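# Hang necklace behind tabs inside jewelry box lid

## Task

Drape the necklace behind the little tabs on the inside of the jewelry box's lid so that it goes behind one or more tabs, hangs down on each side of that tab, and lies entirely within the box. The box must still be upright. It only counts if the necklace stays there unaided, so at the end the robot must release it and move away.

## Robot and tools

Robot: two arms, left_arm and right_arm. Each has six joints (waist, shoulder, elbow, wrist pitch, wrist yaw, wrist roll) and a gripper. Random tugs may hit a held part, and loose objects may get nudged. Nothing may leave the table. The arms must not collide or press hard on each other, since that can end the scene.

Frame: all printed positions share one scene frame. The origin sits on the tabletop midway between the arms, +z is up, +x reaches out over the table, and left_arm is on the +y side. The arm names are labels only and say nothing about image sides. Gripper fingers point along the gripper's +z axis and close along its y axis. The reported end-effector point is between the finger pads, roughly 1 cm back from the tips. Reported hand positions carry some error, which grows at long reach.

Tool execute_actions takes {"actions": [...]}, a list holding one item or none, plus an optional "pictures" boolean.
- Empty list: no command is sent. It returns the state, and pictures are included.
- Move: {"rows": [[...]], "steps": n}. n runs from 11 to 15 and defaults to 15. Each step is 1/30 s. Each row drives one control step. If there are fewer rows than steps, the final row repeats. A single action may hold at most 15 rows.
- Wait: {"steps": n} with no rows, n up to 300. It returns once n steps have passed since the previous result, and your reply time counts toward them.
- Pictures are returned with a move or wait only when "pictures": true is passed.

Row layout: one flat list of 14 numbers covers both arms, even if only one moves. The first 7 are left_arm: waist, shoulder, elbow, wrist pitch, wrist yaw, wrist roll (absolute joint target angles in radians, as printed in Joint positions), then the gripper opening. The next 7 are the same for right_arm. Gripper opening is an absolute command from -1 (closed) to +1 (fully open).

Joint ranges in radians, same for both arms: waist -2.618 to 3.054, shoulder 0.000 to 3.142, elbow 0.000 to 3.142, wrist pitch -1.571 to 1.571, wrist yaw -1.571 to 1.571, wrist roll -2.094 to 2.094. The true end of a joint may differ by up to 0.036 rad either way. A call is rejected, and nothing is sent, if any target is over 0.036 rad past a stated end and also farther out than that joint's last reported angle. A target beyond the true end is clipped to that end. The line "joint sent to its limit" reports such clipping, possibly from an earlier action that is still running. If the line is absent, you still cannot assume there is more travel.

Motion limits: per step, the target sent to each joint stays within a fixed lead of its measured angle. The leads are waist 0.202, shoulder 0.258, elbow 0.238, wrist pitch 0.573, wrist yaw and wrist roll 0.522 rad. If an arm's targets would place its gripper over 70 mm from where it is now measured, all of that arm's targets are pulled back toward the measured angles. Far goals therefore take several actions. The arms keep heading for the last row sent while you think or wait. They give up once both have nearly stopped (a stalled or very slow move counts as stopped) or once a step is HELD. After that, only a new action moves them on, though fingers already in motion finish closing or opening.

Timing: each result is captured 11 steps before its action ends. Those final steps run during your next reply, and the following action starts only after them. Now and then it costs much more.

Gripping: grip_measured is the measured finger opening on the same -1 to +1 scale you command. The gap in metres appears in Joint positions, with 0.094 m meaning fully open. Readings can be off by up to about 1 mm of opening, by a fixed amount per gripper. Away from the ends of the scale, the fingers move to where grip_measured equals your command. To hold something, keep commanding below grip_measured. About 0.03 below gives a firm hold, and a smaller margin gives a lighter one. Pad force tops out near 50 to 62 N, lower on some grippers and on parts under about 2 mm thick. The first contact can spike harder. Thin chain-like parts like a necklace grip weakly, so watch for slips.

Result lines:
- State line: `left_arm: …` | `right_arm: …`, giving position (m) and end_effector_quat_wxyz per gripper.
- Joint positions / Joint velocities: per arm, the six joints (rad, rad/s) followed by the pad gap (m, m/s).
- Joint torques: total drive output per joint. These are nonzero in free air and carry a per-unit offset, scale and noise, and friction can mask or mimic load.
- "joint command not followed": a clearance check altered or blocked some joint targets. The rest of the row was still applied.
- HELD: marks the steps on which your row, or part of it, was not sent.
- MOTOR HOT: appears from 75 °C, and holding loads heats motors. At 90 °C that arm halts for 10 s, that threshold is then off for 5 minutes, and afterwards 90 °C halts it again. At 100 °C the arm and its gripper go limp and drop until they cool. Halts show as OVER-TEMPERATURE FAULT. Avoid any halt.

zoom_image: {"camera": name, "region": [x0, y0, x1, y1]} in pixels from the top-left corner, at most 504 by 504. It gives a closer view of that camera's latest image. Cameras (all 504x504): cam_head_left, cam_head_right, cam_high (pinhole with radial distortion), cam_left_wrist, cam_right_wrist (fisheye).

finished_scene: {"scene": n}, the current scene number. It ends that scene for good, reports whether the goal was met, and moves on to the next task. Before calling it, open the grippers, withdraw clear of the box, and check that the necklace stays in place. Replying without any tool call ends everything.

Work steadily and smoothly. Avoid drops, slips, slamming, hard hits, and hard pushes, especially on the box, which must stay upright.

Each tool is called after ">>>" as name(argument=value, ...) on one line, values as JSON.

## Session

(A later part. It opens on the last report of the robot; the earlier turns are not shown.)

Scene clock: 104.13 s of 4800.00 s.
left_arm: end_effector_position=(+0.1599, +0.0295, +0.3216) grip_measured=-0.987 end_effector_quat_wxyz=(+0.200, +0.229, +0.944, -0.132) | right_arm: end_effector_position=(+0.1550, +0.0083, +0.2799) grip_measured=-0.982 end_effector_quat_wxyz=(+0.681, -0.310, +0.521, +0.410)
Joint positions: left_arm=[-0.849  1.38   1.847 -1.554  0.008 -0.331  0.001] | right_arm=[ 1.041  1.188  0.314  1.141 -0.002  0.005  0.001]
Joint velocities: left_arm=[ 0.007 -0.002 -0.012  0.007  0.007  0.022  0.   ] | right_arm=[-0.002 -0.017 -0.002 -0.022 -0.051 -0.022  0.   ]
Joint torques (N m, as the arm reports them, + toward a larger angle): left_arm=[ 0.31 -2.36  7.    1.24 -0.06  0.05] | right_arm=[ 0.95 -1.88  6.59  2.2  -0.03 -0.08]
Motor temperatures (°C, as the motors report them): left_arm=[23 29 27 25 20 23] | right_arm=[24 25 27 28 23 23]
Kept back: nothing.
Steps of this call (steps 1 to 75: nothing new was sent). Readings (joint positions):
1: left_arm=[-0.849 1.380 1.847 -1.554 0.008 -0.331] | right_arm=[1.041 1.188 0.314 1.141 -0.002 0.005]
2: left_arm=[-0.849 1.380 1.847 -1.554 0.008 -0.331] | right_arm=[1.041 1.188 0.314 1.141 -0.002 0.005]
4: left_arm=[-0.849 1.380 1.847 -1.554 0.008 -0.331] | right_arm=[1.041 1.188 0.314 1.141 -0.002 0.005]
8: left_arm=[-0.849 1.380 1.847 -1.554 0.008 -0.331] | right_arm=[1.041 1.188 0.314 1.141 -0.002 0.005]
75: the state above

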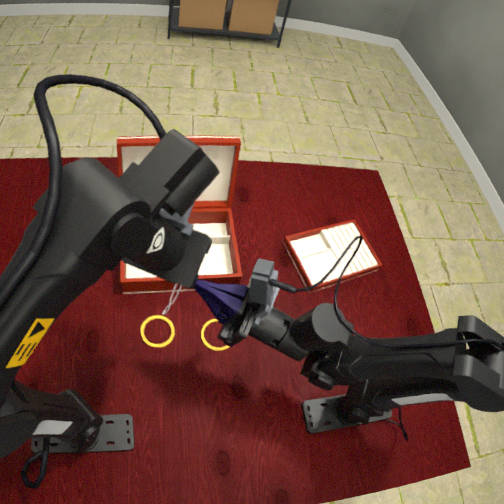

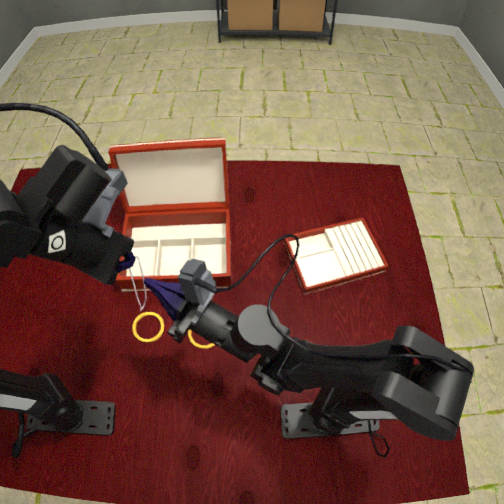

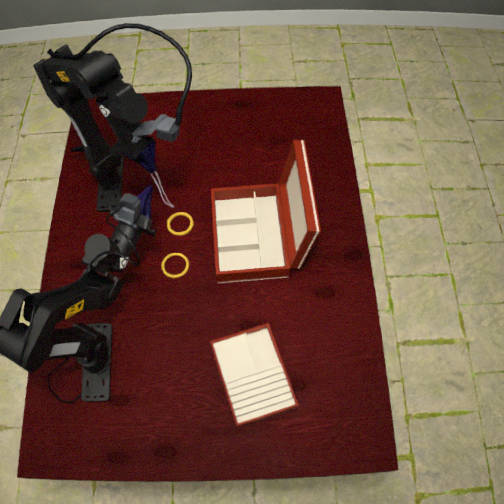

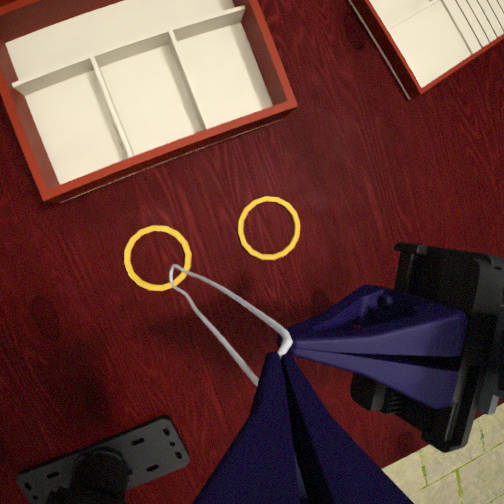

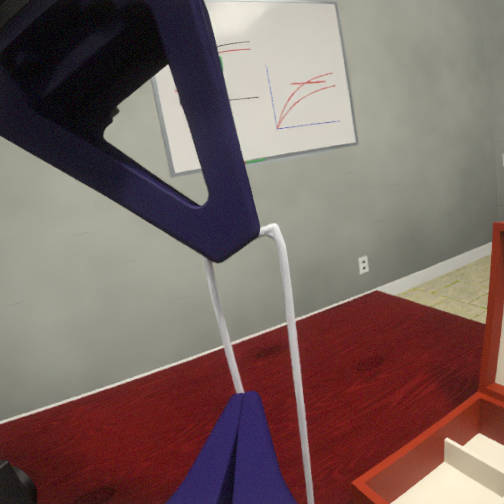

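>>> execute_actions(actions=[{"rows":[[-0.845,1.39,1.85,-1.57,0,-0.32,-1,1.015,1.2,0.33,1.14,0,0,-1],[-0.845,1.39,1.85,-1.57,0,-0.32,-1,1.015,1.2,0.33,1.14,0,0,-1],[-0.845,1.39,1.85,-1.57,0,-0.32,-1,1.015,1.2,0.33,1.14,0,0,-1],[-0.845,1.39,1.85,-1.57,0,-0.32,-1,1.015,1.2,0.33,1.14,0,0,-1],[-0.845,1.39,1.85,-1.57,0,-0.32,-1,1.015,1.24,0.35,1.145,0,0,-1],[-0.845,1.39,1.85,-1.57,0,-0.32,-1,1.015,1.27,0.365,1.15,0,0,-1],[-0.845,1.39,1.85,-1.57,0,-0.32,-1,1.015,1.30,0.38,1.15,0,0,-1]],"steps":15}])

>>> execute_actions(actions=[{"steps":14}], pictures=true)

Scene clock: 105.13 s of 4800.00 s.
left_arm: end_effector_position=(+0.1599, +0.0295, +0.3216) grip_measured=-0.987 end_effector_quat_wxyz=(+0.200, +0.229, +0.944, -0.132) | right_arm: end_effector_position=(+0.1598, +0.0057, +0.2799) grip_measured=-0.982 end_effector_quat_wxyz=(+0.684, -0.306, +0.523, +0.405)
Joint positions: left_arm=[-0.849  1.38   1.847 -1.554  0.008 -0.331  0.001] | right_arm=[ 1.026  1.188  0.314  1.141 -0.003  0.005  0.001]
Joint velocities: left_arm=[-0.007  0.012  0.007  0.007  0.037 -0.007 -0.001] | right_arm=[-0.046  0.022  0.002 -0.007  0.081  0.037 -0.   ]
Joint torques (N m, as the arm reports them, + toward a larger angle): left_arm=[ 0.3  -2.39  6.99  1.23 -0.07  0.05] | right_arm=[-0.27 -1.89  6.57  2.17  0.03 -0.08]
Motor temperatures (°C, as the motors report them): left_arm=[23 28 27 25 20 23] | right_arm=[24 25 27 28 23 23]
Steps of this call (steps 1 to 26: nothing new was sent; steps 27 to 30: the first 4 steps of this action). Readings (joint positions):
27: left_arm=[-0.849 1.380 1.847 -1.554 0.008 -0.331] | right_arm=[1.039 1.188 0.314 1.141 -0.003 0.005]
28: left_arm=[-0.849 1.380 1.847 -1.554 0.008 -0.331] | right_arm=[1.034 1.188 0.314 1.141 -0.003 0.005]
30: the state above

Scene clock: 105.60 s of 4800.00 s.
left_arm: end_effector_position=(+0.1599, +0.0295, +0.3216) grip_measured=-0.987 end_effector_quat_wxyz=(+0.200, +0.229, +0.944, -0.132) | right_arm: end_effector_position=(+0.1700, +0.0223, +0.2677) grip_measured=-0.982 end_effector_quat_wxyz=(+0.674, -0.314, +0.538, +0.398)
Joint positions: left_arm=[-0.849  1.38   1.847 -1.554  0.008 -0.331  0.001] | right_arm=[ 1.024  1.29   0.361  1.155 -0.003  0.005  0.001]
Joint velocities: left_arm=[-0.002 -0.007 -0.017 -0.022 -0.022  0.007  0.   ] | right_arm=[-0.002 -0.012  0.017  0.051  0.022 -0.037  0.   ]
Joint torques (N m, as the arm reports them, + toward a larger angle): left_arm=[ 0.28 -2.37  7.02  1.23 -0.05  0.05] | right_arm=[-0.72 -2.82  6.79  2.13  0.   -0.03]
Motor temperatures (°C, as the motors report them): left_arm=[23 28 27 25 20 23] | right_arm=[24 25 27 28 23 23]
Kept back: nothing.
Steps of this call (steps 1 to 11: the last 11 steps of your previous action; steps 12 to 14: the robot went on to your last target). Readings (joint positions):
1: left_arm=[-0.849 1.380 1.847 -1.554 0.008 -0.331] | right_arm=[1.024 1.193 0.316 1.144 -0.003 0.005]
2: left_arm=[-0.849 1.380 1.847 -1.554 0.008 -0.331] | right_arm=[1.024 1.206 0.323 1.149 -0.003 0.005]
4: left_arm=[-0.849 1.380 1.847 -1.554 0.008 -0.331] | right_arm=[1.024 1.252 0.349 1.156 -0.003 0.005]
8: left_arm=[-0.849 1.380 1.847 -1.554 0.008 -0.331] | right_arm=[1.024 1.290 0.361 1.154 -0.003 0.005]
14: the state above

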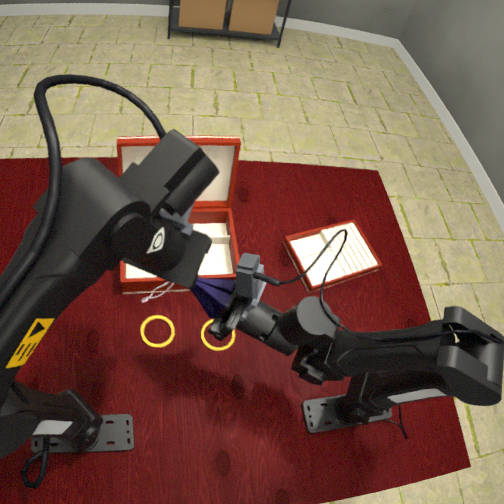

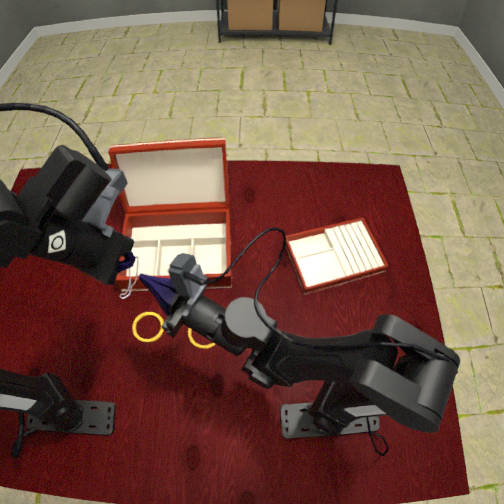

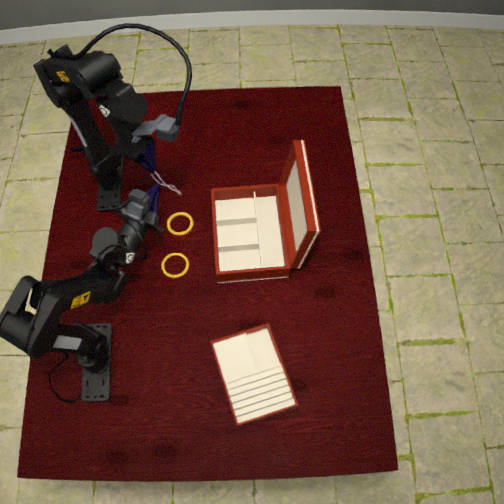

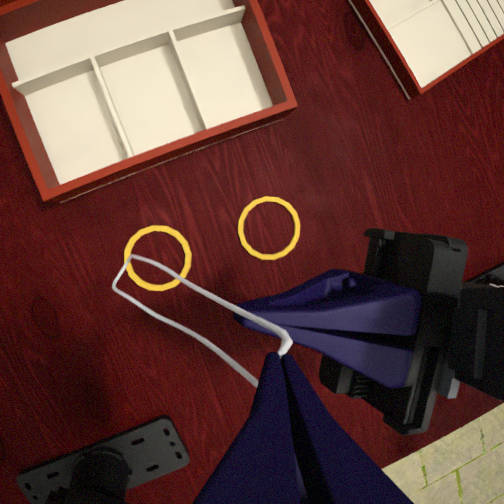

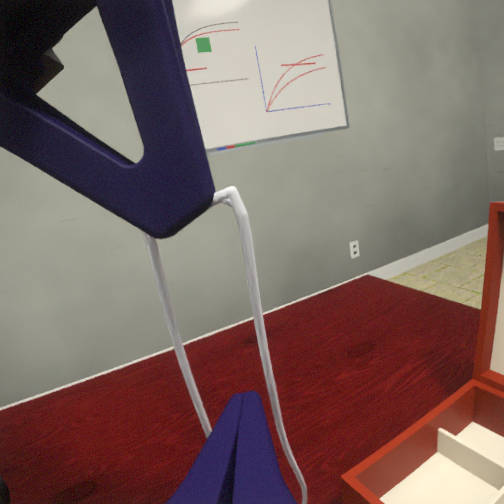

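>>> execute_actions(actions=[{"rows":[[-0.845,1.39,1.85,-1.57,0,-0.32,-1,1.025,1.33,0.42,1.16,0,0,-1],[-0.845,1.39,1.85,-1.57,0,-0.32,-1,1.025,1.33,0.42,1.16,0,0,-1],[-0.845,1.39,1.85,-1.57,0,-0.32,-1,1.025,1.33,0.42,1.16,0,0,-1],[-0.845,1.39,1.85,-1.57,0,-0.32,-1,1.025,1.365,0.445,1.18,0,0,-1],[-0.845,1.39,1.85,-1.57,0,-0.32,-1,1.025,1.365,0.445,1.18,0,0,-1],[-0.845,1.39,1.85,-1.57,0,-0.32,-1,1.025,1.365,0.445,1.18,0,0,-1],[-0.845,1.39,1.85,-1.57,0,-0.32,-1,1.025,1.40,0.47,1.2,0,0,-1]],"steps":15}])

>>> execute_actions(actions=[{"steps":14}], pictures=true)

Scene clock: 106.60 s of 4800.00 s.
left_arm: end_effector_position=(+0.1599, +0.0295, +0.3216) grip_measured=-0.987 end_effector_quat_wxyz=(+0.200, +0.229, +0.944, -0.132) | right_arm: end_effector_position=(+0.1737, +0.0290, +0.2750) grip_measured=-0.982 end_effector_quat_wxyz=(+0.678, -0.311, +0.533, +0.400)
Joint positions: left_arm=[-0.849  1.38   1.847 -1.554  0.008 -0.331  0.001] | right_arm=[ 1.024  1.317  0.398  1.16  -0.003  0.005  0.001]
Joint velocities: left_arm=[-0.017  0.012  0.007  0.037 -0.066 -0.007 -0.   ] | right_arm=[-0.007  0.325  0.339  0.242 -0.051 -0.022  0.001]
Joint torques (N m, as the arm reports them, + toward a larger angle): left_arm=[ 0.32 -2.38  7.    1.23 -0.07  0.06] | right_arm=[-0.04 -1.45  7.04  1.97 -0.02 -0.07]
Motor temperatures (°C, as the motors report them): left_arm=[23 28 27 26 20 23] | right_arm=[24 25 28 28 23 23]
Steps of this call (steps 1 to 26: the robot went on to your last target; steps 27 to 30: the first 4 steps of this action). Readings (joint positions):
27: left_arm=[-0.849 1.380 1.847 -1.554 0.008 -0.331] | right_arm=[1.024 1.293 0.365 1.155 -0.003 0.005]
28: left_arm=[-0.849 1.380 1.847 -1.554 0.008 -0.331] | right_arm=[1.024 1.301 0.376 1.155 -0.003 0.005]
30: the state above

Scene clock: 107.07 s of 4800.00 s.
left_arm: end_effector_position=(+0.1599, +0.0295, +0.3216) grip_measured=-0.987 end_effector_quat_wxyz=(+0.200, +0.229, +0.944, -0.132) | right_arm: end_effector_position=(+0.1804, +0.0410, +0.2819) grip_measured=-0.982 end_effector_quat_wxyz=(+0.684, -0.307, +0.525, +0.404)
Joint positions: left_arm=[-0.849  1.38   1.847 -1.554  0.008 -0.331  0.001] | right_arm=[ 1.024  1.386  0.451  1.199 -0.003  0.005  0.001]
Joint velocities: left_arm=[-0.007  0.012  0.012 -0.066  0.022  0.022 -0.001] | right_arm=[-0.022 -0.002 -0.002  0.051  0.007 -0.007  0.001]
Joint torques (N m, as the arm reports them, + toward a larger angle): left_arm=[ 0.29 -2.36  7.01  1.24 -0.06  0.06] | right_arm=[ 0.1  -3.2   6.65  2.12 -0.01 -0.05]
Motor temperatures (°C, as the motors report them): left_arm=[23 28 27 26 20 23] | right_arm=[24 25 28 28 23 23]
Kept back: nothing.
Steps of this call (steps 1 to 11: the last 11 steps of your previous action; steps 12 to 14: the robot went on to your last target). Readings (joint positions):
1: left_arm=[-0.849 1.380 1.847 -1.554 0.008 -0.331] | right_arm=[1.024 1.329 0.411 1.166 -0.003 0.005]
2: left_arm=[-0.849 1.380 1.847 -1.554 0.008 -0.331] | right_arm=[1.024 1.339 0.421 1.170 -0.003 0.005]
4: left_arm=[-0.849 1.380 1.847 -1.554 0.008 -0.331] | right_arm=[1.024 1.363 0.439 1.183 -0.003 0.005]
8: left_arm=[-0.849 1.380 1.847 -1.554 0.008 -0.331] | right_arm=[1.024 1.385 0.451 1.192 -0.003 0.005]
14: the state above

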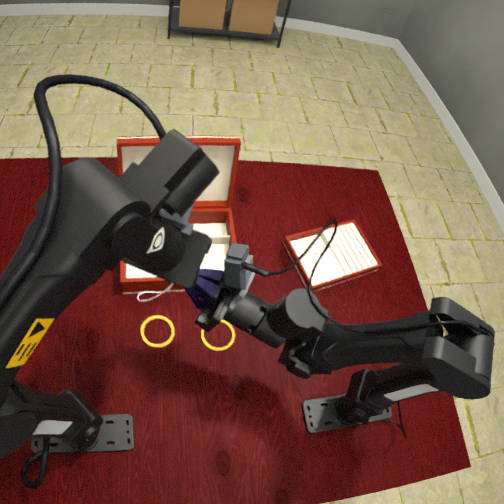

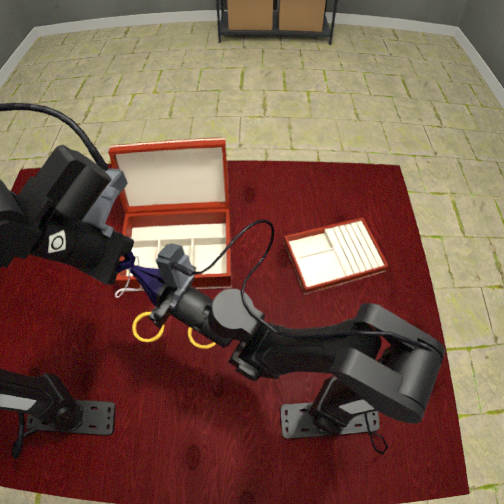

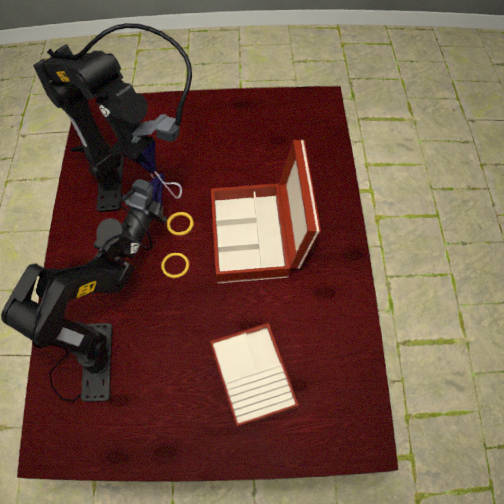

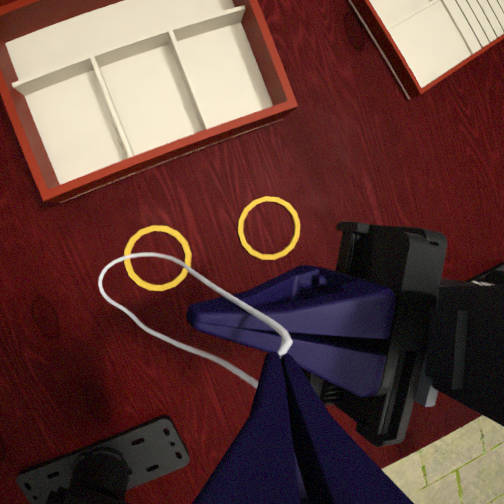

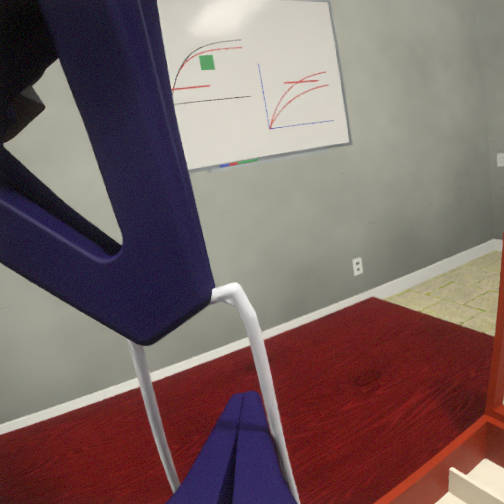

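>>> execute_actions(actions=[{"rows":[[-0.845,1.39,1.85,-1.57,0,-0.32,-1,1.025,1.43,0.475,1.21,0,0,-1],[-0.845,1.39,1.85,-1.57,0,-0.32,-1,1.025,1.43,0.475,1.21,0,0,-1],[-0.845,1.39,1.85,-1.57,0,-0.32,-1,1.025,1.43,0.475,1.21,0,0,-1],[-0.845,1.39,1.85,-1.57,0,-0.32,-1,1.025,1.46,0.49,1.24,0,0,-1]],"steps":15}])

>>> execute_actions(actions=[{"steps":14}], pictures=true)

Scene clock: 107.83 s of 4800.00 s.
left_arm: end_effector_position=(+0.1599, +0.0295, +0.3216) grip_measured=-0.987 end_effector_quat_wxyz=(+0.200, +0.229, +0.944, -0.132) | right_arm: end_effector_position=(+0.1823, +0.0443, +0.2779) grip_measured=-0.982 end_effector_quat_wxyz=(+0.683, -0.307, +0.526, +0.403)
Joint positions: left_arm=[-0.849  1.38   1.847 -1.554  0.008 -0.331  0.001] | right_arm=[ 1.024  1.412  0.457  1.215 -0.003  0.005  0.001]
Joint velocities: left_arm=[-0.012 -0.007 -0.027 -0.022 -0.037  0.022  0.   ] | right_arm=[-0.002  0.344  0.076  0.183 -0.051 -0.022 -0.001]
Joint torques (N m, as the arm reports them, + toward a larger angle): left_arm=[ 0.33 -2.4   7.05  1.22 -0.06  0.05] | right_arm=[-0.01 -2.46  7.19  2.09  0.02 -0.06]
Motor temperatures (°C, as the motors report them): left_arm=[23 28 27 26 20 23] | right_arm=[24 25 28 28 23 23]
Steps of this call (steps 1 to 19: the robot went on to your last target; steps 20 to 23: the first 4 steps of this action). Readings (joint positions):
20: left_arm=[-0.849 1.380 1.847 -1.554 0.008 -0.331] | right_arm=[1.024 1.389 0.451 1.205 -0.003 0.005]
21: left_arm=[-0.849 1.380 1.847 -1.554 0.008 -0.331] | right_arm=[1.024 1.395 0.453 1.210 -0.003 0.005]
23: the state above

Scene clock: 108.30 s of 4800.00 s.
left_arm: end_effector_position=(+0.1599, +0.0295, +0.3216) grip_measured=-0.987 end_effector_quat_wxyz=(+0.200, +0.229, +0.944, -0.132) | right_arm: end_effector_position=(+0.1848, +0.0487, +0.2753) grip_measured=-0.982 end_effector_quat_wxyz=(+0.683, -0.307, +0.526, +0.403)
Joint positions: left_arm=[-0.849  1.38   1.847 -1.554  0.008 -0.331  0.001] | right_arm=[ 1.024  1.447  0.469  1.24  -0.003  0.005  0.001]
Joint velocities: left_arm=[-0.002 -0.012  0.022 -0.022  0.037  0.037 -0.001] | right_arm=[ 0.012 -0.007 -0.012 -0.037 -0.051 -0.022 -0.   ]
Joint torques (N m, as the arm reports them, + toward a larger angle): left_arm=[ 0.35 -2.39  7.01  1.23 -0.06  0.05] | right_arm=[ 0.19 -3.86  6.64  2.19 -0.01 -0.07]
Motor temperatures (°C, as the motors report them): left_arm=[23 28 27 26 20 23] | right_arm=[24 25 28 28 23 23]
Kept back: nothing.
Steps of this call (steps 1 to 11: the last 11 steps of your previous action; steps 12 to 14: the robot went on to your last target). Readings (joint positions):
1: left_arm=[-0.849 1.380 1.847 -1.554 0.008 -0.331] | right_arm=[1.024 1.425 0.462 1.222 -0.003 0.005]
2: left_arm=[-0.849 1.380 1.847 -1.554 0.008 -0.331] | right_arm=[1.024 1.435 0.466 1.224 -0.003 0.005]
4: left_arm=[-0.849 1.380 1.847 -1.554 0.008 -0.331] | right_arm=[1.024 1.445 0.469 1.227 -0.003 0.005]
8: left_arm=[-0.849 1.380 1.847 -1.554 0.008 -0.331] | right_arm=[1.024 1.447 0.469 1.234 -0.003 0.005]
14: the state above

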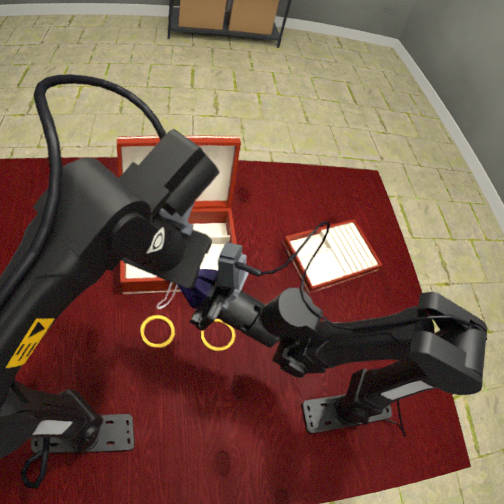

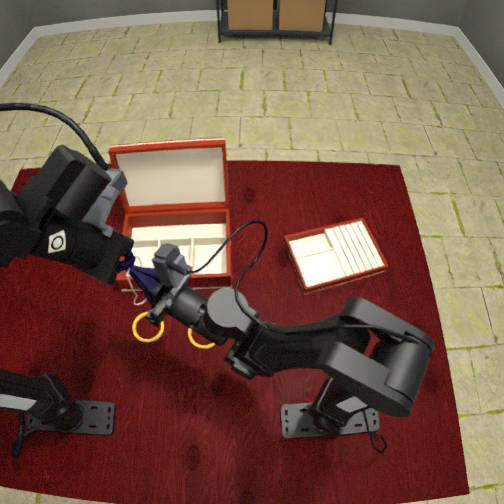

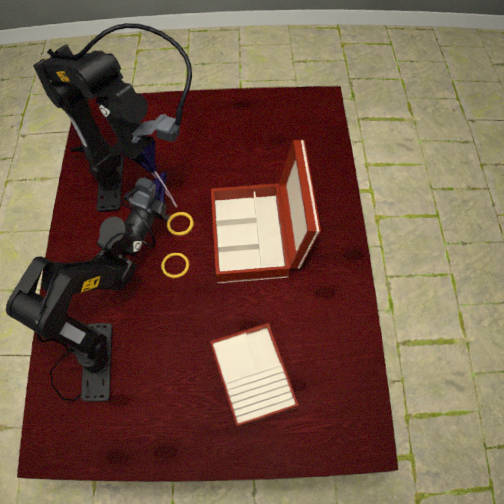

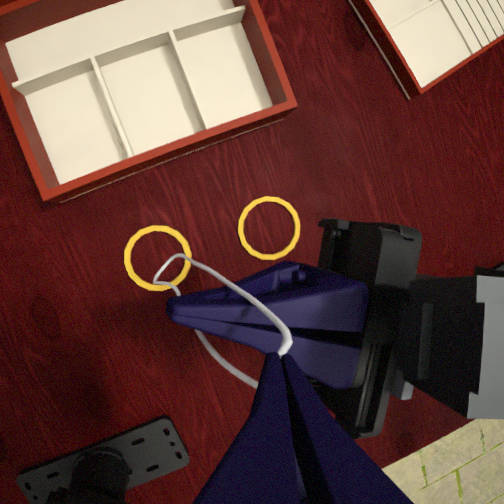

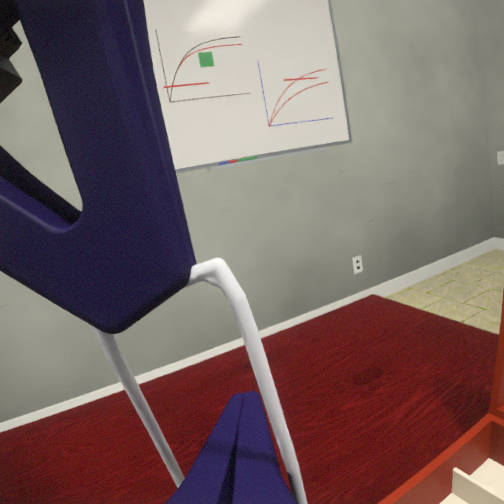

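>>> execute_actions(actions=[{"rows":[[-0.845,1.39,1.85,-1.57,0,-0.32,-0.7,1.025,1.46,0.49,1.27,0,0,-1]],"steps":15}])

>>> execute_actions(actions=[{"steps":20}], pictures=true)

Scene clock: 108.83 s of 4800.00 s.
left_arm: end_effector_position=(+0.1599, +0.0295, +0.3216) grip_measured=-0.704 end_effector_quat_wxyz=(+0.200, +0.229, +0.944, -0.132) | right_arm: end_effector_position=(+0.1842, +0.0477, +0.2794) grip_measured=-0.982 end_effector_quat_wxyz=(+0.688, -0.304, +0.520, +0.406)
Joint positions: left_arm=[-0.849  1.38   1.847 -1.554  0.008 -0.331  0.014] | right_arm=[ 1.024  1.447  0.469  1.257 -0.003  0.005  0.001]
Joint velocities: left_arm=[-0.012 -0.012 -0.002 -0.007 -0.007 -0.051  0.004] | right_arm=[-0.002  0.007 -0.012  0.051  0.051 -0.007 -0.   ]
Joint torques (N m, as the arm reports them, + toward a larger angle): left_arm=[ 0.32 -2.39  7.01  1.23 -0.06  0.05] | right_arm=[ 0.14 -3.55  6.66  2.22  0.04 -0.07]
Motor temperatures (°C, as the motors report them): left_arm=[23 28 27 26 20 23] | right_arm=[24 25 28 28 23 23]
Steps of this call (steps 1 to 12: the robot went on to your last target; steps 13 to 16: the first 4 steps of this action). Readings (joint positions):
13: left_arm=[-0.849 1.380 1.847 -1.554 0.008 -0.331] | right_arm=[1.024 1.447 0.469 1.244 -0.003 0.005]
14: left_arm=[-0.849 1.380 1.847 -1.554 0.008 -0.331] | right_arm=[1.024 1.447 0.469 1.248 -0.003 0.005]
16: the state above

Scene clock: 109.50 s of 4800.00 s.
left_arm: end_effector_position=(+0.1599, +0.0295, +0.3216) grip_measured=-0.702 end_effector_quat_wxyz=(+0.200, +0.229, +0.944, -0.132) | right_arm: end_effector_position=(+0.1838, +0.0469, +0.2824) grip_measured=-0.982 end_effector_quat_wxyz=(+0.691, -0.301, +0.515, +0.408)
Joint positions: left_arm=[-0.849  1.38   1.847 -1.554  0.008 -0.331  0.014] | right_arm=[ 1.024  1.447  0.469  1.27  -0.003  0.005  0.001]
Joint velocities: left_arm=[-0.002  0.002  0.022  0.007 -0.007 -0.037 -0.001] | right_arm=[ 0.002 -0.012  0.007 -0.066  0.037 -0.022 -0.   ]
Joint torques (N m, as the arm reports them, + toward a larger angle): left_arm=[ 0.29 -2.36  7.04  1.23 -0.06  0.05] | right_arm=[ 0.16 -3.73  6.48  2.14  0.02 -0.07]
Motor temperatures (°C, as the motors report them): left_arm=[23 28 27 26 20 23] | right_arm=[24 25 28 28 23 23]
Kept back: nothing.
Steps of this call (steps 1 to 11: the last 11 steps of your previous action; steps 12 to 20: the robot went on to your last target). Readings (joint positions):
1: left_arm=[-0.849 1.380 1.847 -1.554 0.008 -0.331] | right_arm=[1.024 1.447 0.469 1.260 -0.003 0.005]
2: left_arm=[-0.849 1.380 1.847 -1.554 0.008 -0.331] | right_arm=[1.024 1.447 0.469 1.262 -0.003 0.005]
4: left_arm=[-0.849 1.380 1.847 -1.554 0.008 -0.331] | right_arm=[1.024 1.447 0.469 1.265 -0.003 0.005]
8: left_arm=[-0.849 1.380 1.847 -1.554 0.008 -0.331] | right_arm=[1.024 1.447 0.469 1.268 -0.003 0.005]
20: the state above

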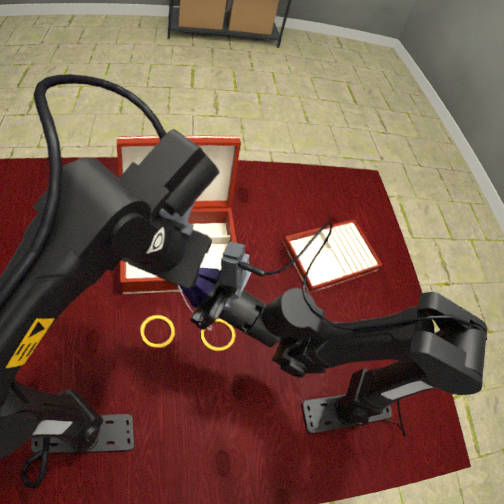

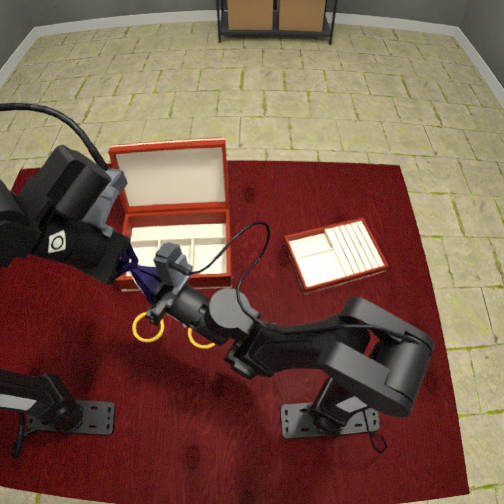

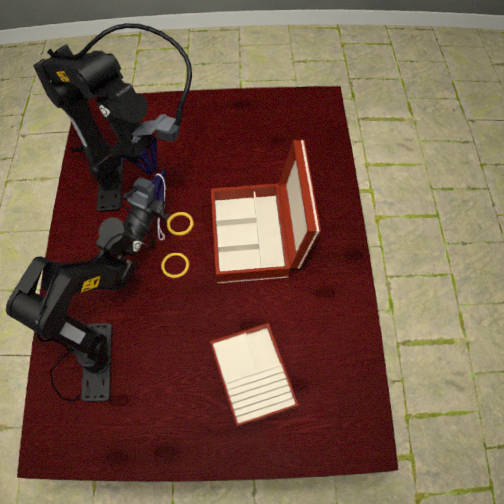

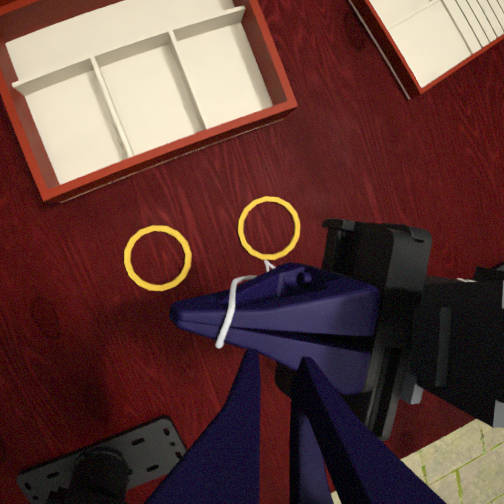

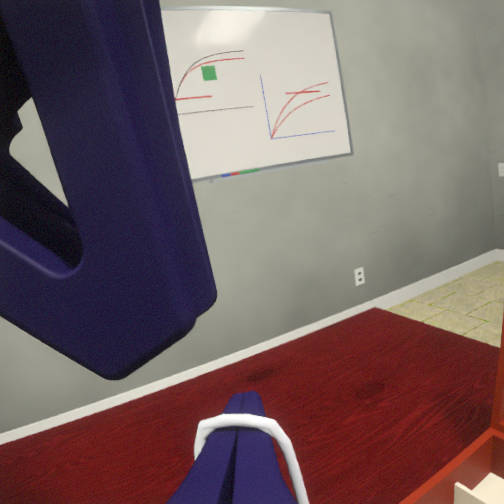

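>>> execute_actions(actions=[{"rows":[[-0.845,1.25,1.85,-1.57,0,-0.32,-0.7,1.025,1.46,0.49,1.27,0,0,-1],[-0.845,1.25,1.85,-1.57,0,-0.32,-0.7,1.025,1.46,0.49,1.27,0,0,-1],[-0.845,1.1,1.8,-1.57,0,-0.32,-0.7,1.025,1.46,0.49,1.27,0,0,-1],[-0.845,1.1,1.8,-1.57,0,-0.32,-0.7,1.025,1.46,0.49,1.27,0,0,-1],[-0.845,1.0,1.7,-1.57,0,-0.32,-0.7,1.025,1.46,0.49,1.27,0,0,-1],[-0.845,1.0,1.7,-1.57,0,-0.32,-0.7,1.025,1.46,0.49,1.27,0,0,-1],[-0.6,0.9,1.5,-1.5,0,-0.32,-0.9,1.025,1.46,0.49,1.3,0,0,-1]],"steps":15}])

>>> execute_actions(actions=[{"rows":[[0.6,0.7,1.0,-1.3,0,-0.32,-0.9,1.025,1.5,0.55,1.4,0,0,-0.8],[0.6,0.7,1.0,-1.3,0,-0.32,-0.9,1.025,1.5,0.55,1.4,0,0,-0.7],[0.6,0.7,1.0,-1.3,0,-0.32,-0.9,1.0,1.55,0.57,1.5,0,0,-0.6]],"steps":15}])

>>> execute_actions(actions=[{"steps":20}], pictures=true)

Scene clock: 110.70 s of 4800.00 s.
left_arm: end_effector_position=(+0.1463, +0.0437, +0.3396) grip_measured=-0.702 end_effector_quat_wxyz=(+0.236, +0.226, +0.932, -0.155) | right_arm: end_effector_position=(+0.1838, +0.0469, +0.2825) grip_measured=-0.982 end_effector_quat_wxyz=(+0.691, -0.301, +0.515, +0.408)
Joint positions: left_arm=[-0.849  1.278  1.817 -1.538  0.008 -0.331  0.014] | right_arm=[ 1.024  1.447  0.469  1.27  -0.003  0.005  0.001]
Joint velocities: left_arm=[ 0.002 -1.448 -0.398  0.007 -0.022 -0.037 -0.   ] | right_arm=[-0.012 -0.007  0.007  0.022 -0.066 -0.037  0.001]
Joint torques (N m, as the arm reports them, + toward a larger angle): left_arm=[ 0.31 -7.9   7.39  1.21 -0.06  0.08] | right_arm=[-0.08 -3.72  6.75  2.15  0.02 -0.06]
Motor temperatures (°C, as the motors report them): left_arm=[23 28 27 26 20 23] | right_arm=[24 25 28 28 23 23]
Steps of this call (steps 1 to 15: the robot went on to your last target; steps 16 to 32: nothing new was sent; steps 33 to 36: the first 4 steps of this action). Readings (joint positions):
33: left_arm=[-0.849 1.370 1.845 -1.552 0.008 -0.331] | right_arm=[1.024 1.447 0.469 1.270 -0.003 0.005]
34: left_arm=[-0.849 1.356 1.842 -1.551 0.008 -0.331] | right_arm=[1.024 1.447 0.469 1.270 -0.003 0.005]
36: the state above

Scene clock: 111.20 s of 4800.00 s.
left_arm: end_effector_position=(+0.1327, +0.1750, +0.2812) grip_measured=-0.898 end_effector_quat_wxyz=(+0.332, -0.003, +0.936, -0.115) | right_arm: end_effector_position=(+0.1885, +0.0512, +0.3122) grip_measured=-0.615 end_effector_quat_wxyz=(+0.721, -0.276, +0.474, +0.423)
Joint positions: left_arm=[-0.359  0.74   1.248 -1.36   0.01  -0.325  0.005] | right_arm=[ 1.019  1.505  0.532  1.384 -0.003  0.005  0.018]
Joint velocities: left_arm=[ 2.137 -0.994 -2.166  0.476 -0.11  -0.022 -0.001] | right_arm=[-0.125  0.54   0.549  0.901  0.051  0.037  0.026]
Joint torques (N m, as the arm reports them, + toward a larger angle): left_arm=[ 0.08  3.42  4.26  1.64 -0.05  0.01] | right_arm=[-0.89 -4.31  5.43  1.92  0.03 -0.04]
Motor temperatures (°C, as the motors report them): left_arm=[23 28 27 26 20 23] | right_arm=[24 25 28 28 23 23]
Steps of this call (steps 1 to 11: the last 11 steps of your previous action; steps 12 to 15: the first 4 steps of this action). Readings (joint positions):
12: left_arm=[-0.577 0.863 1.484 -1.474 0.012 -0.326] | right_arm=[1.024 1.453 0.475 1.307 -0.003 0.005]
13: left_arm=[-0.504 0.821 1.403 -1.407 0.013 -0.325] | right_arm=[1.024 1.466 0.491 1.323 -0.003 0.005]
15: the state above

Scene clock: 111.87 s of 4800.00 s.
left_arm: end_effector_position=(+0.1021, +0.3290, +0.2041) grip_measured=-0.898 end_effector_quat_wxyz=(+0.266, -0.444, +0.855, +0.041) | right_arm: end_effector_position=(+0.1895, +0.0443, +0.3357) grip_measured=-0.601 end_effector_quat_wxyz=(+0.748, -0.250, +0.435, +0.434)
Joint positions: left_arm=[ 0.59   0.71   0.993 -1.309  0.001 -0.325  0.005] | right_arm=[ 1.009  1.534  0.554  1.498 -0.003  0.005  0.019]
Joint velocities: left_arm=[ 0.002 -0.002 -0.002  0.022 -0.081 -0.007  0.   ] | right_arm=[-0.002 -0.002 -0.012  0.037 -0.081 -0.007 -0.   ]
Joint torques (N m, as the arm reports them, + toward a larger angle): left_arm=[0.86 0.58 8.18 1.57 0.01 0.01] | right_arm=[-0.62 -4.2   5.87  1.94  0.    0.  ]
Motor temperatures (°C, as the motors report them): left_arm=[23 28 27 26 20 23] | right_arm=[24 26 28 28 23 23]
Kept back: nothing.
Steps of this call (steps 1 to 11: the last 11 steps of your previous action; steps 12 to 20: the robot went on to your last target). Readings (joint positions):
1: left_arm=[-0.287 0.714 1.174 -1.349 0.008 -0.325] | right_arm=[1.015 1.520 0.546 1.408 -0.003 0.005]
2: left_arm=[-0.215 0.702 1.108 -1.345 0.008 -0.325] | right_arm=[1.011 1.529 0.553 1.427 -0.003 0.005]
4: left_arm=[-0.069 0.707 1.020 -1.344 0.008 -0.325] | right_arm=[1.009 1.534 0.554 1.452 -0.003 0.005]
8: left_arm=[0.222 0.710 0.993 -1.331 0.007 -0.325] | right_arm=[1.009 1.534 0.554 1.482 -0.003 0.005]
20: the state above

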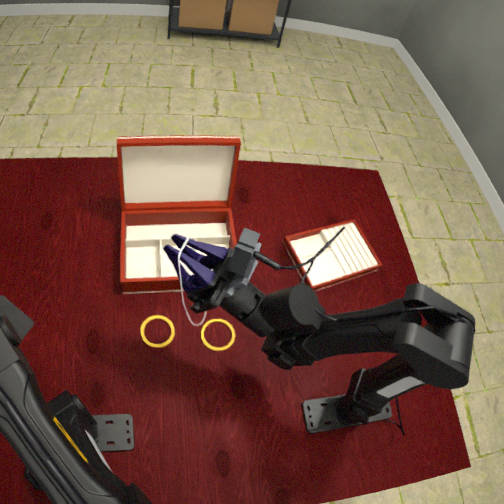

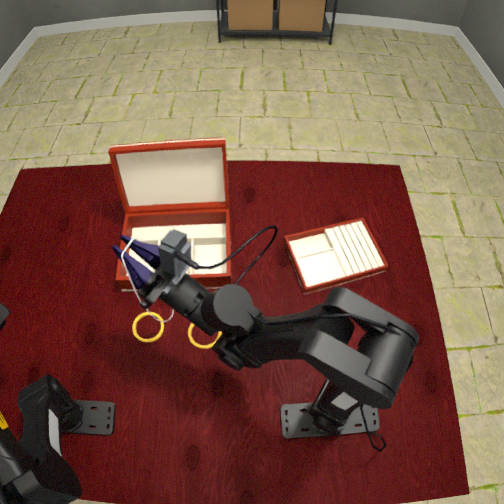

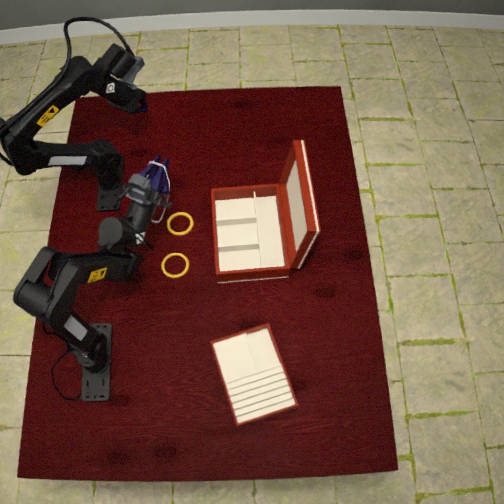

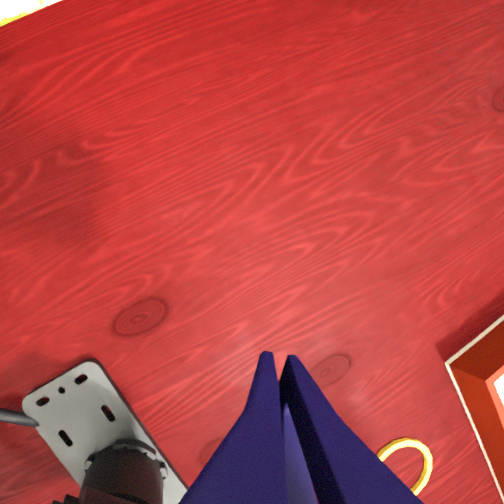

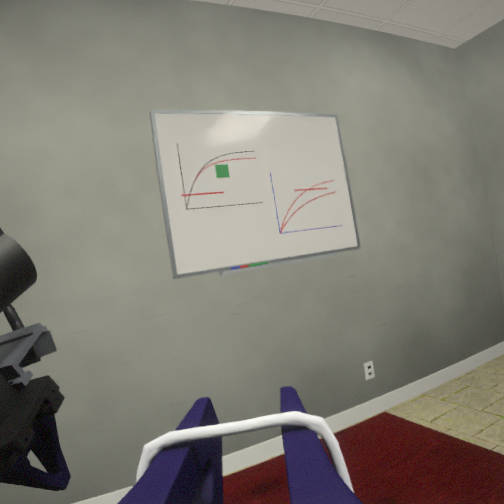

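>>> execute_actions(actions=[{"rows":[[0.6,0.7,1.0,-1.3,0,-0.32,-0.9,0.93,1.57,0.57,1.53,0.03,0,-0.55],[0.6,0.7,1.0,-1.3,0,-0.32,-0.9,0.86,1.59,0.57,1.55,0.06,0,-0.5],[0.6,0.7,1.0,-1.3,0,-0.32,-0.9,0.79,1.61,0.57,1.57,0.09,0,-0.5],[0.6,0.7,1.0,-1.3,0,-0.32,-0.9,0.79,1.61,0.57,1.57,0.09,0,-0.5],[0.6,0.7,1.0,-1.3,0,-0.32,-0.9,0.72,1.63,0.57,1.57,0.12,0,-0.5],[0.6,0.7,1.0,-1.3,0,-0.32,-0.9,0.72,1.63,0.57,1.57,0.12,0,-0.5],[0.6,0.7,1.0,-1.3,0,-0.32,-0.9,0.66,1.64,0.57,1.57,0.15,0,-0.5],[0.6,0.7,1.0,-1.3,0,-0.32,-0.9,0.66,1.64,0.57,1.57,0.15,0,-0.5],[0.6,0.7,1.0,-1.3,0,-0.32,-0.9,0.6,1.64,0.57,1.57,0.18,0,-0.5],[0.6,0.7,1.0,-1.3,0,-0.32,-0.9,0.6,1.64,0.57,1.57,0.18,0,-0.5],[0.6,0.7,1.0,-1.3,0,-0.32,-0.9,0.55,1.64,0.57,1.57,0.2,0,-0.5]],"steps":15}])

>>> execute_actions(actions=[{"rows":[[0.6,0.7,1.0,-1.3,0,-0.32,-0.9,0.58,1.68,0.64,1.565,0.28,-0.05,-0.5],[0.6,0.7,1.0,-1.3,0,-0.32,-0.9,0.58,1.68,0.64,1.565,0.28,-0.05,-0.5],[0.6,0.7,1.0,-1.3,0,-0.32,-0.9,0.62,1.72,0.72,1.56,0.36,-0.11,-0.5],[0.6,0.7,1.0,-1.3,0,-0.32,-0.9,0.62,1.72,0.72,1.56,0.36,-0.11,-0.5],[0.6,0.7,1.0,-1.3,0,-0.32,-0.9,0.65,1.76,0.8,1.555,0.44,-0.17,-0.5],[0.6,0.7,1.0,-1.3,0,-0.32,-0.9,0.65,1.76,0.8,1.555,0.44,-0.17,-0.5],[0.6,0.7,1.0,-1.3,0,-0.32,-0.9,0.69,1.8,0.88,1.55,0.52,-0.22,-0.5],[0.6,0.7,1.0,-1.3,0,-0.32,-0.9,0.69,1.8,0.88,1.55,0.52,-0.22,-0.5],[0.6,0.7,1.0,-1.3,0,-0.32,-0.9,0.72,1.84,0.95,1.545,0.6,-0.28,-0.5],[0.6,0.7,1.0,-1.3,0,-0.32,-0.9,0.72,1.84,0.95,1.545,0.6,-0.28,-0.5],[0.6,0.7,1.0,-1.3,0,-0.32,-0.9,0.75,1.88,1.02,1.54,0.67,-0.33,-0.5],[0.6,0.7,1.0,-1.3,0,-0.32,-0.9,0.75,1.88,1.02,1.54,0.67,-0.33,-0.5],[0.6,0.7,1.0,-1.3,0,-0.32,-0.9,0.77,1.92,1.09,1.53,0.74,-0.39,-0.5]],"steps":15}])

>>> execute_actions(actions=[{"steps":20}], pictures=true)

Scene clock: 113.80 s of 4800.00 s.
left_arm: end_effector_position=(+0.1021, +0.3290, +0.2042) grip_measured=-0.898 end_effector_quat_wxyz=(+0.266, -0.444, +0.854, +0.041) | right_arm: end_effector_position=(+0.2379, +0.0149, +0.3305) grip_measured=-0.503 end_effector_quat_wxyz=(+0.778, -0.214, +0.452, +0.381)
Joint positions: left_arm=[ 0.59   0.71   0.993 -1.308  0.001 -0.325  0.005] | right_arm=[0.879 1.569 0.554 1.538 0.014 0.004 0.023]
Joint velocities: left_arm=[ 0.012 -0.007  0.007 -0.051 -0.007 -0.007 -0.001] | right_arm=[-1.541  0.398  0.012  0.242  0.535  0.037  0.003]
Joint torques (N m, as the arm reports them, + toward a larger angle): left_arm=[0.78 0.61 8.19 1.57 0.02 0.02] | right_arm=[ 0.42 -4.35  5.85  1.85 -0.06  0.01]
Motor temperatures (°C, as the motors report them): left_arm=[23 28 27 26 20 23] | right_arm=[24 26 28 28 23 23]
Steps of this call (steps 1 to 15: the robot went on to your last target; steps 16 to 54: nothing new was sent; steps 55 to 58: the first 4 steps of this action). Readings (joint positions):
55: left_arm=[0.590 0.710 0.993 -1.308 0.001 -0.325] | right_arm=[1.001 1.537 0.554 1.503 -0.005 0.004]
56: left_arm=[0.590 0.710 0.993 -1.308 0.001 -0.325] | right_arm=[0.976 1.544 0.554 1.515 -0.005 0.004]
58: the state above

Scene clock: 114.30 s of 4800.00 s.
left_arm: end_effector_position=(+0.1021, +0.3290, +0.2042) grip_measured=-0.898 end_effector_quat_wxyz=(+0.266, -0.444, +0.854, +0.041) | right_arm: end_effector_position=(+0.3646, -0.0994, +0.3249) grip_measured=-0.501 end_effector_quat_wxyz=(+0.844, -0.049, +0.502, +0.181)
Joint positions: left_arm=[ 0.59   0.71   0.993 -1.308  0.001 -0.325  0.005] | right_arm=[ 0.581  1.68   0.649  1.565  0.267 -0.04   0.023]
Joint velocities: left_arm=[ 0.007  0.002 -0.022 -0.007  0.007 -0.007  0.   ] | right_arm=[ 0.447  0.51   1.067 -0.007  0.549 -0.388 -0.   ]
Joint torques (N m, as the arm reports them, + toward a larger angle): left_arm=[0.81 0.65 8.19 1.58 0.01 0.  ] | right_arm=[ 0.78 -6.19  4.87  1.86 -0.07 -0.01]
Motor temperatures (°C, as the motors report them): left_arm=[23 28 27 26 20 23] | right_arm=[24 26 28 28 23 23]
Steps of this call (steps 1 to 11: the last 11 steps of your previous action; steps 12 to 15: the first 4 steps of this action). Readings (joint positions):
12: left_arm=[0.590 0.710 0.993 -1.308 0.001 -0.325] | right_arm=[0.551 1.636 0.562 1.564 0.198 -0.002]
13: left_arm=[0.590 0.710 0.993 -1.308 0.001 -0.325] | right_arm=[0.556 1.646 0.582 1.565 0.215 -0.010]
15: the state above

Scene clock: 114.97 s of 4800.00 s.
left_arm: end_effector_position=(+0.1021, +0.3290, +0.2042) grip_measured=-0.898 end_effector_quat_wxyz=(+0.266, -0.444, +0.854, +0.041) | right_arm: end_effector_position=(+0.3939, -0.0546, +0.3594) grip_measured=-0.501 end_effector_quat_wxyz=(+0.862, +0.050, +0.504, +0.039)
Joint positions: left_arm=[ 0.59   0.71   0.993 -1.308  0.001 -0.325  0.005] | right_arm=[ 0.77   1.906  1.071  1.542  0.722 -0.37   0.023]
Joint velocities: left_arm=[ 0.002 -0.012 -0.002 -0.022  0.007  0.022  0.   ] | right_arm=[-0.002  0.002 -0.012  0.007  0.051 -0.066 -0.   ]
Joint torques (N m, as the arm reports them, + toward a larger angle): left_arm=[0.79 0.62 8.24 1.57 0.02 0.01] | right_arm=[-0.05 -8.06  6.53  1.31 -0.31 -0.09]
Motor temperatures (°C, as the motors report them): left_arm=[23 27 27 26 20 23] | right_arm=[24 26 28 28 23 23]
Kept back: nothing.
Steps of this call (steps 1 to 11: the last 11 steps of your previous action; steps 12 to 20: the robot went on to your last target). Readings (joint positions):
1: left_arm=[0.590 0.710 0.993 -1.308 0.001 -0.325] | right_arm=[0.599 1.700 0.689 1.566 0.298 -0.061]
2: left_arm=[0.590 0.710 0.993 -1.308 0.001 -0.325] | right_arm=[0.617 1.720 0.732 1.565 0.326 -0.081]
4: left_arm=[0.590 0.710 0.993 -1.308 0.001 -0.325] | right_arm=[0.654 1.760 0.816 1.564 0.391 -0.126]
8: left_arm=[0.590 0.710 0.993 -1.308 0.001 -0.325] | right_arm=[0.724 1.837 0.964 1.560 0.531 -0.226]
20: the state above

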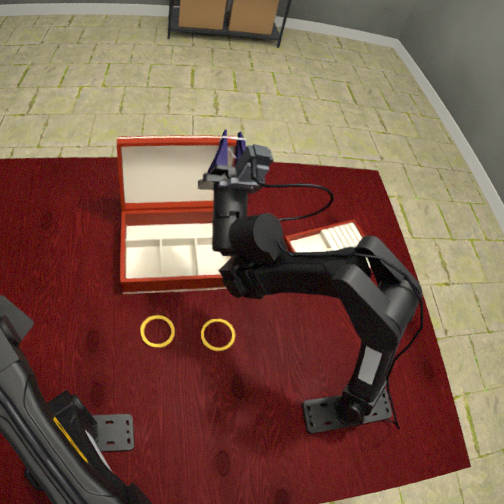

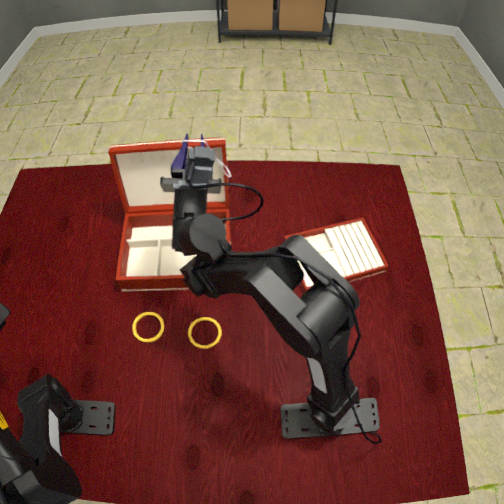

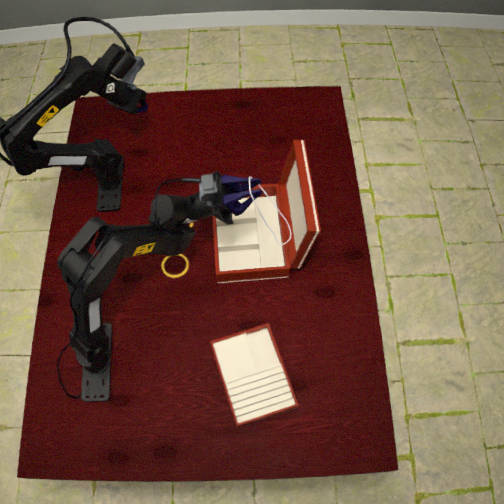

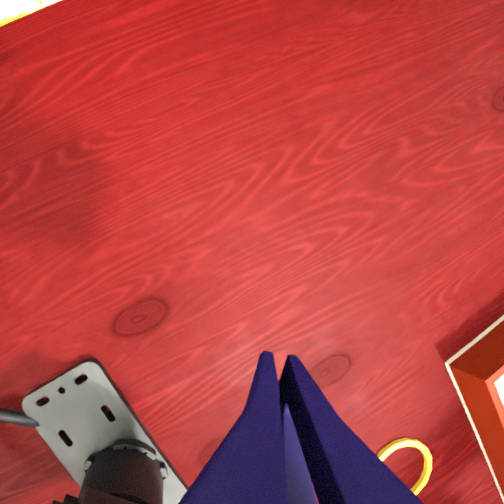

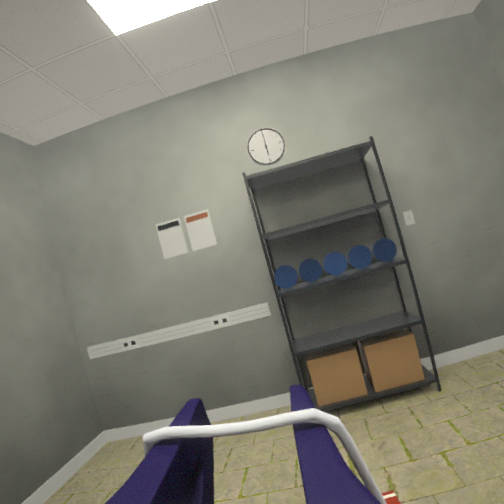

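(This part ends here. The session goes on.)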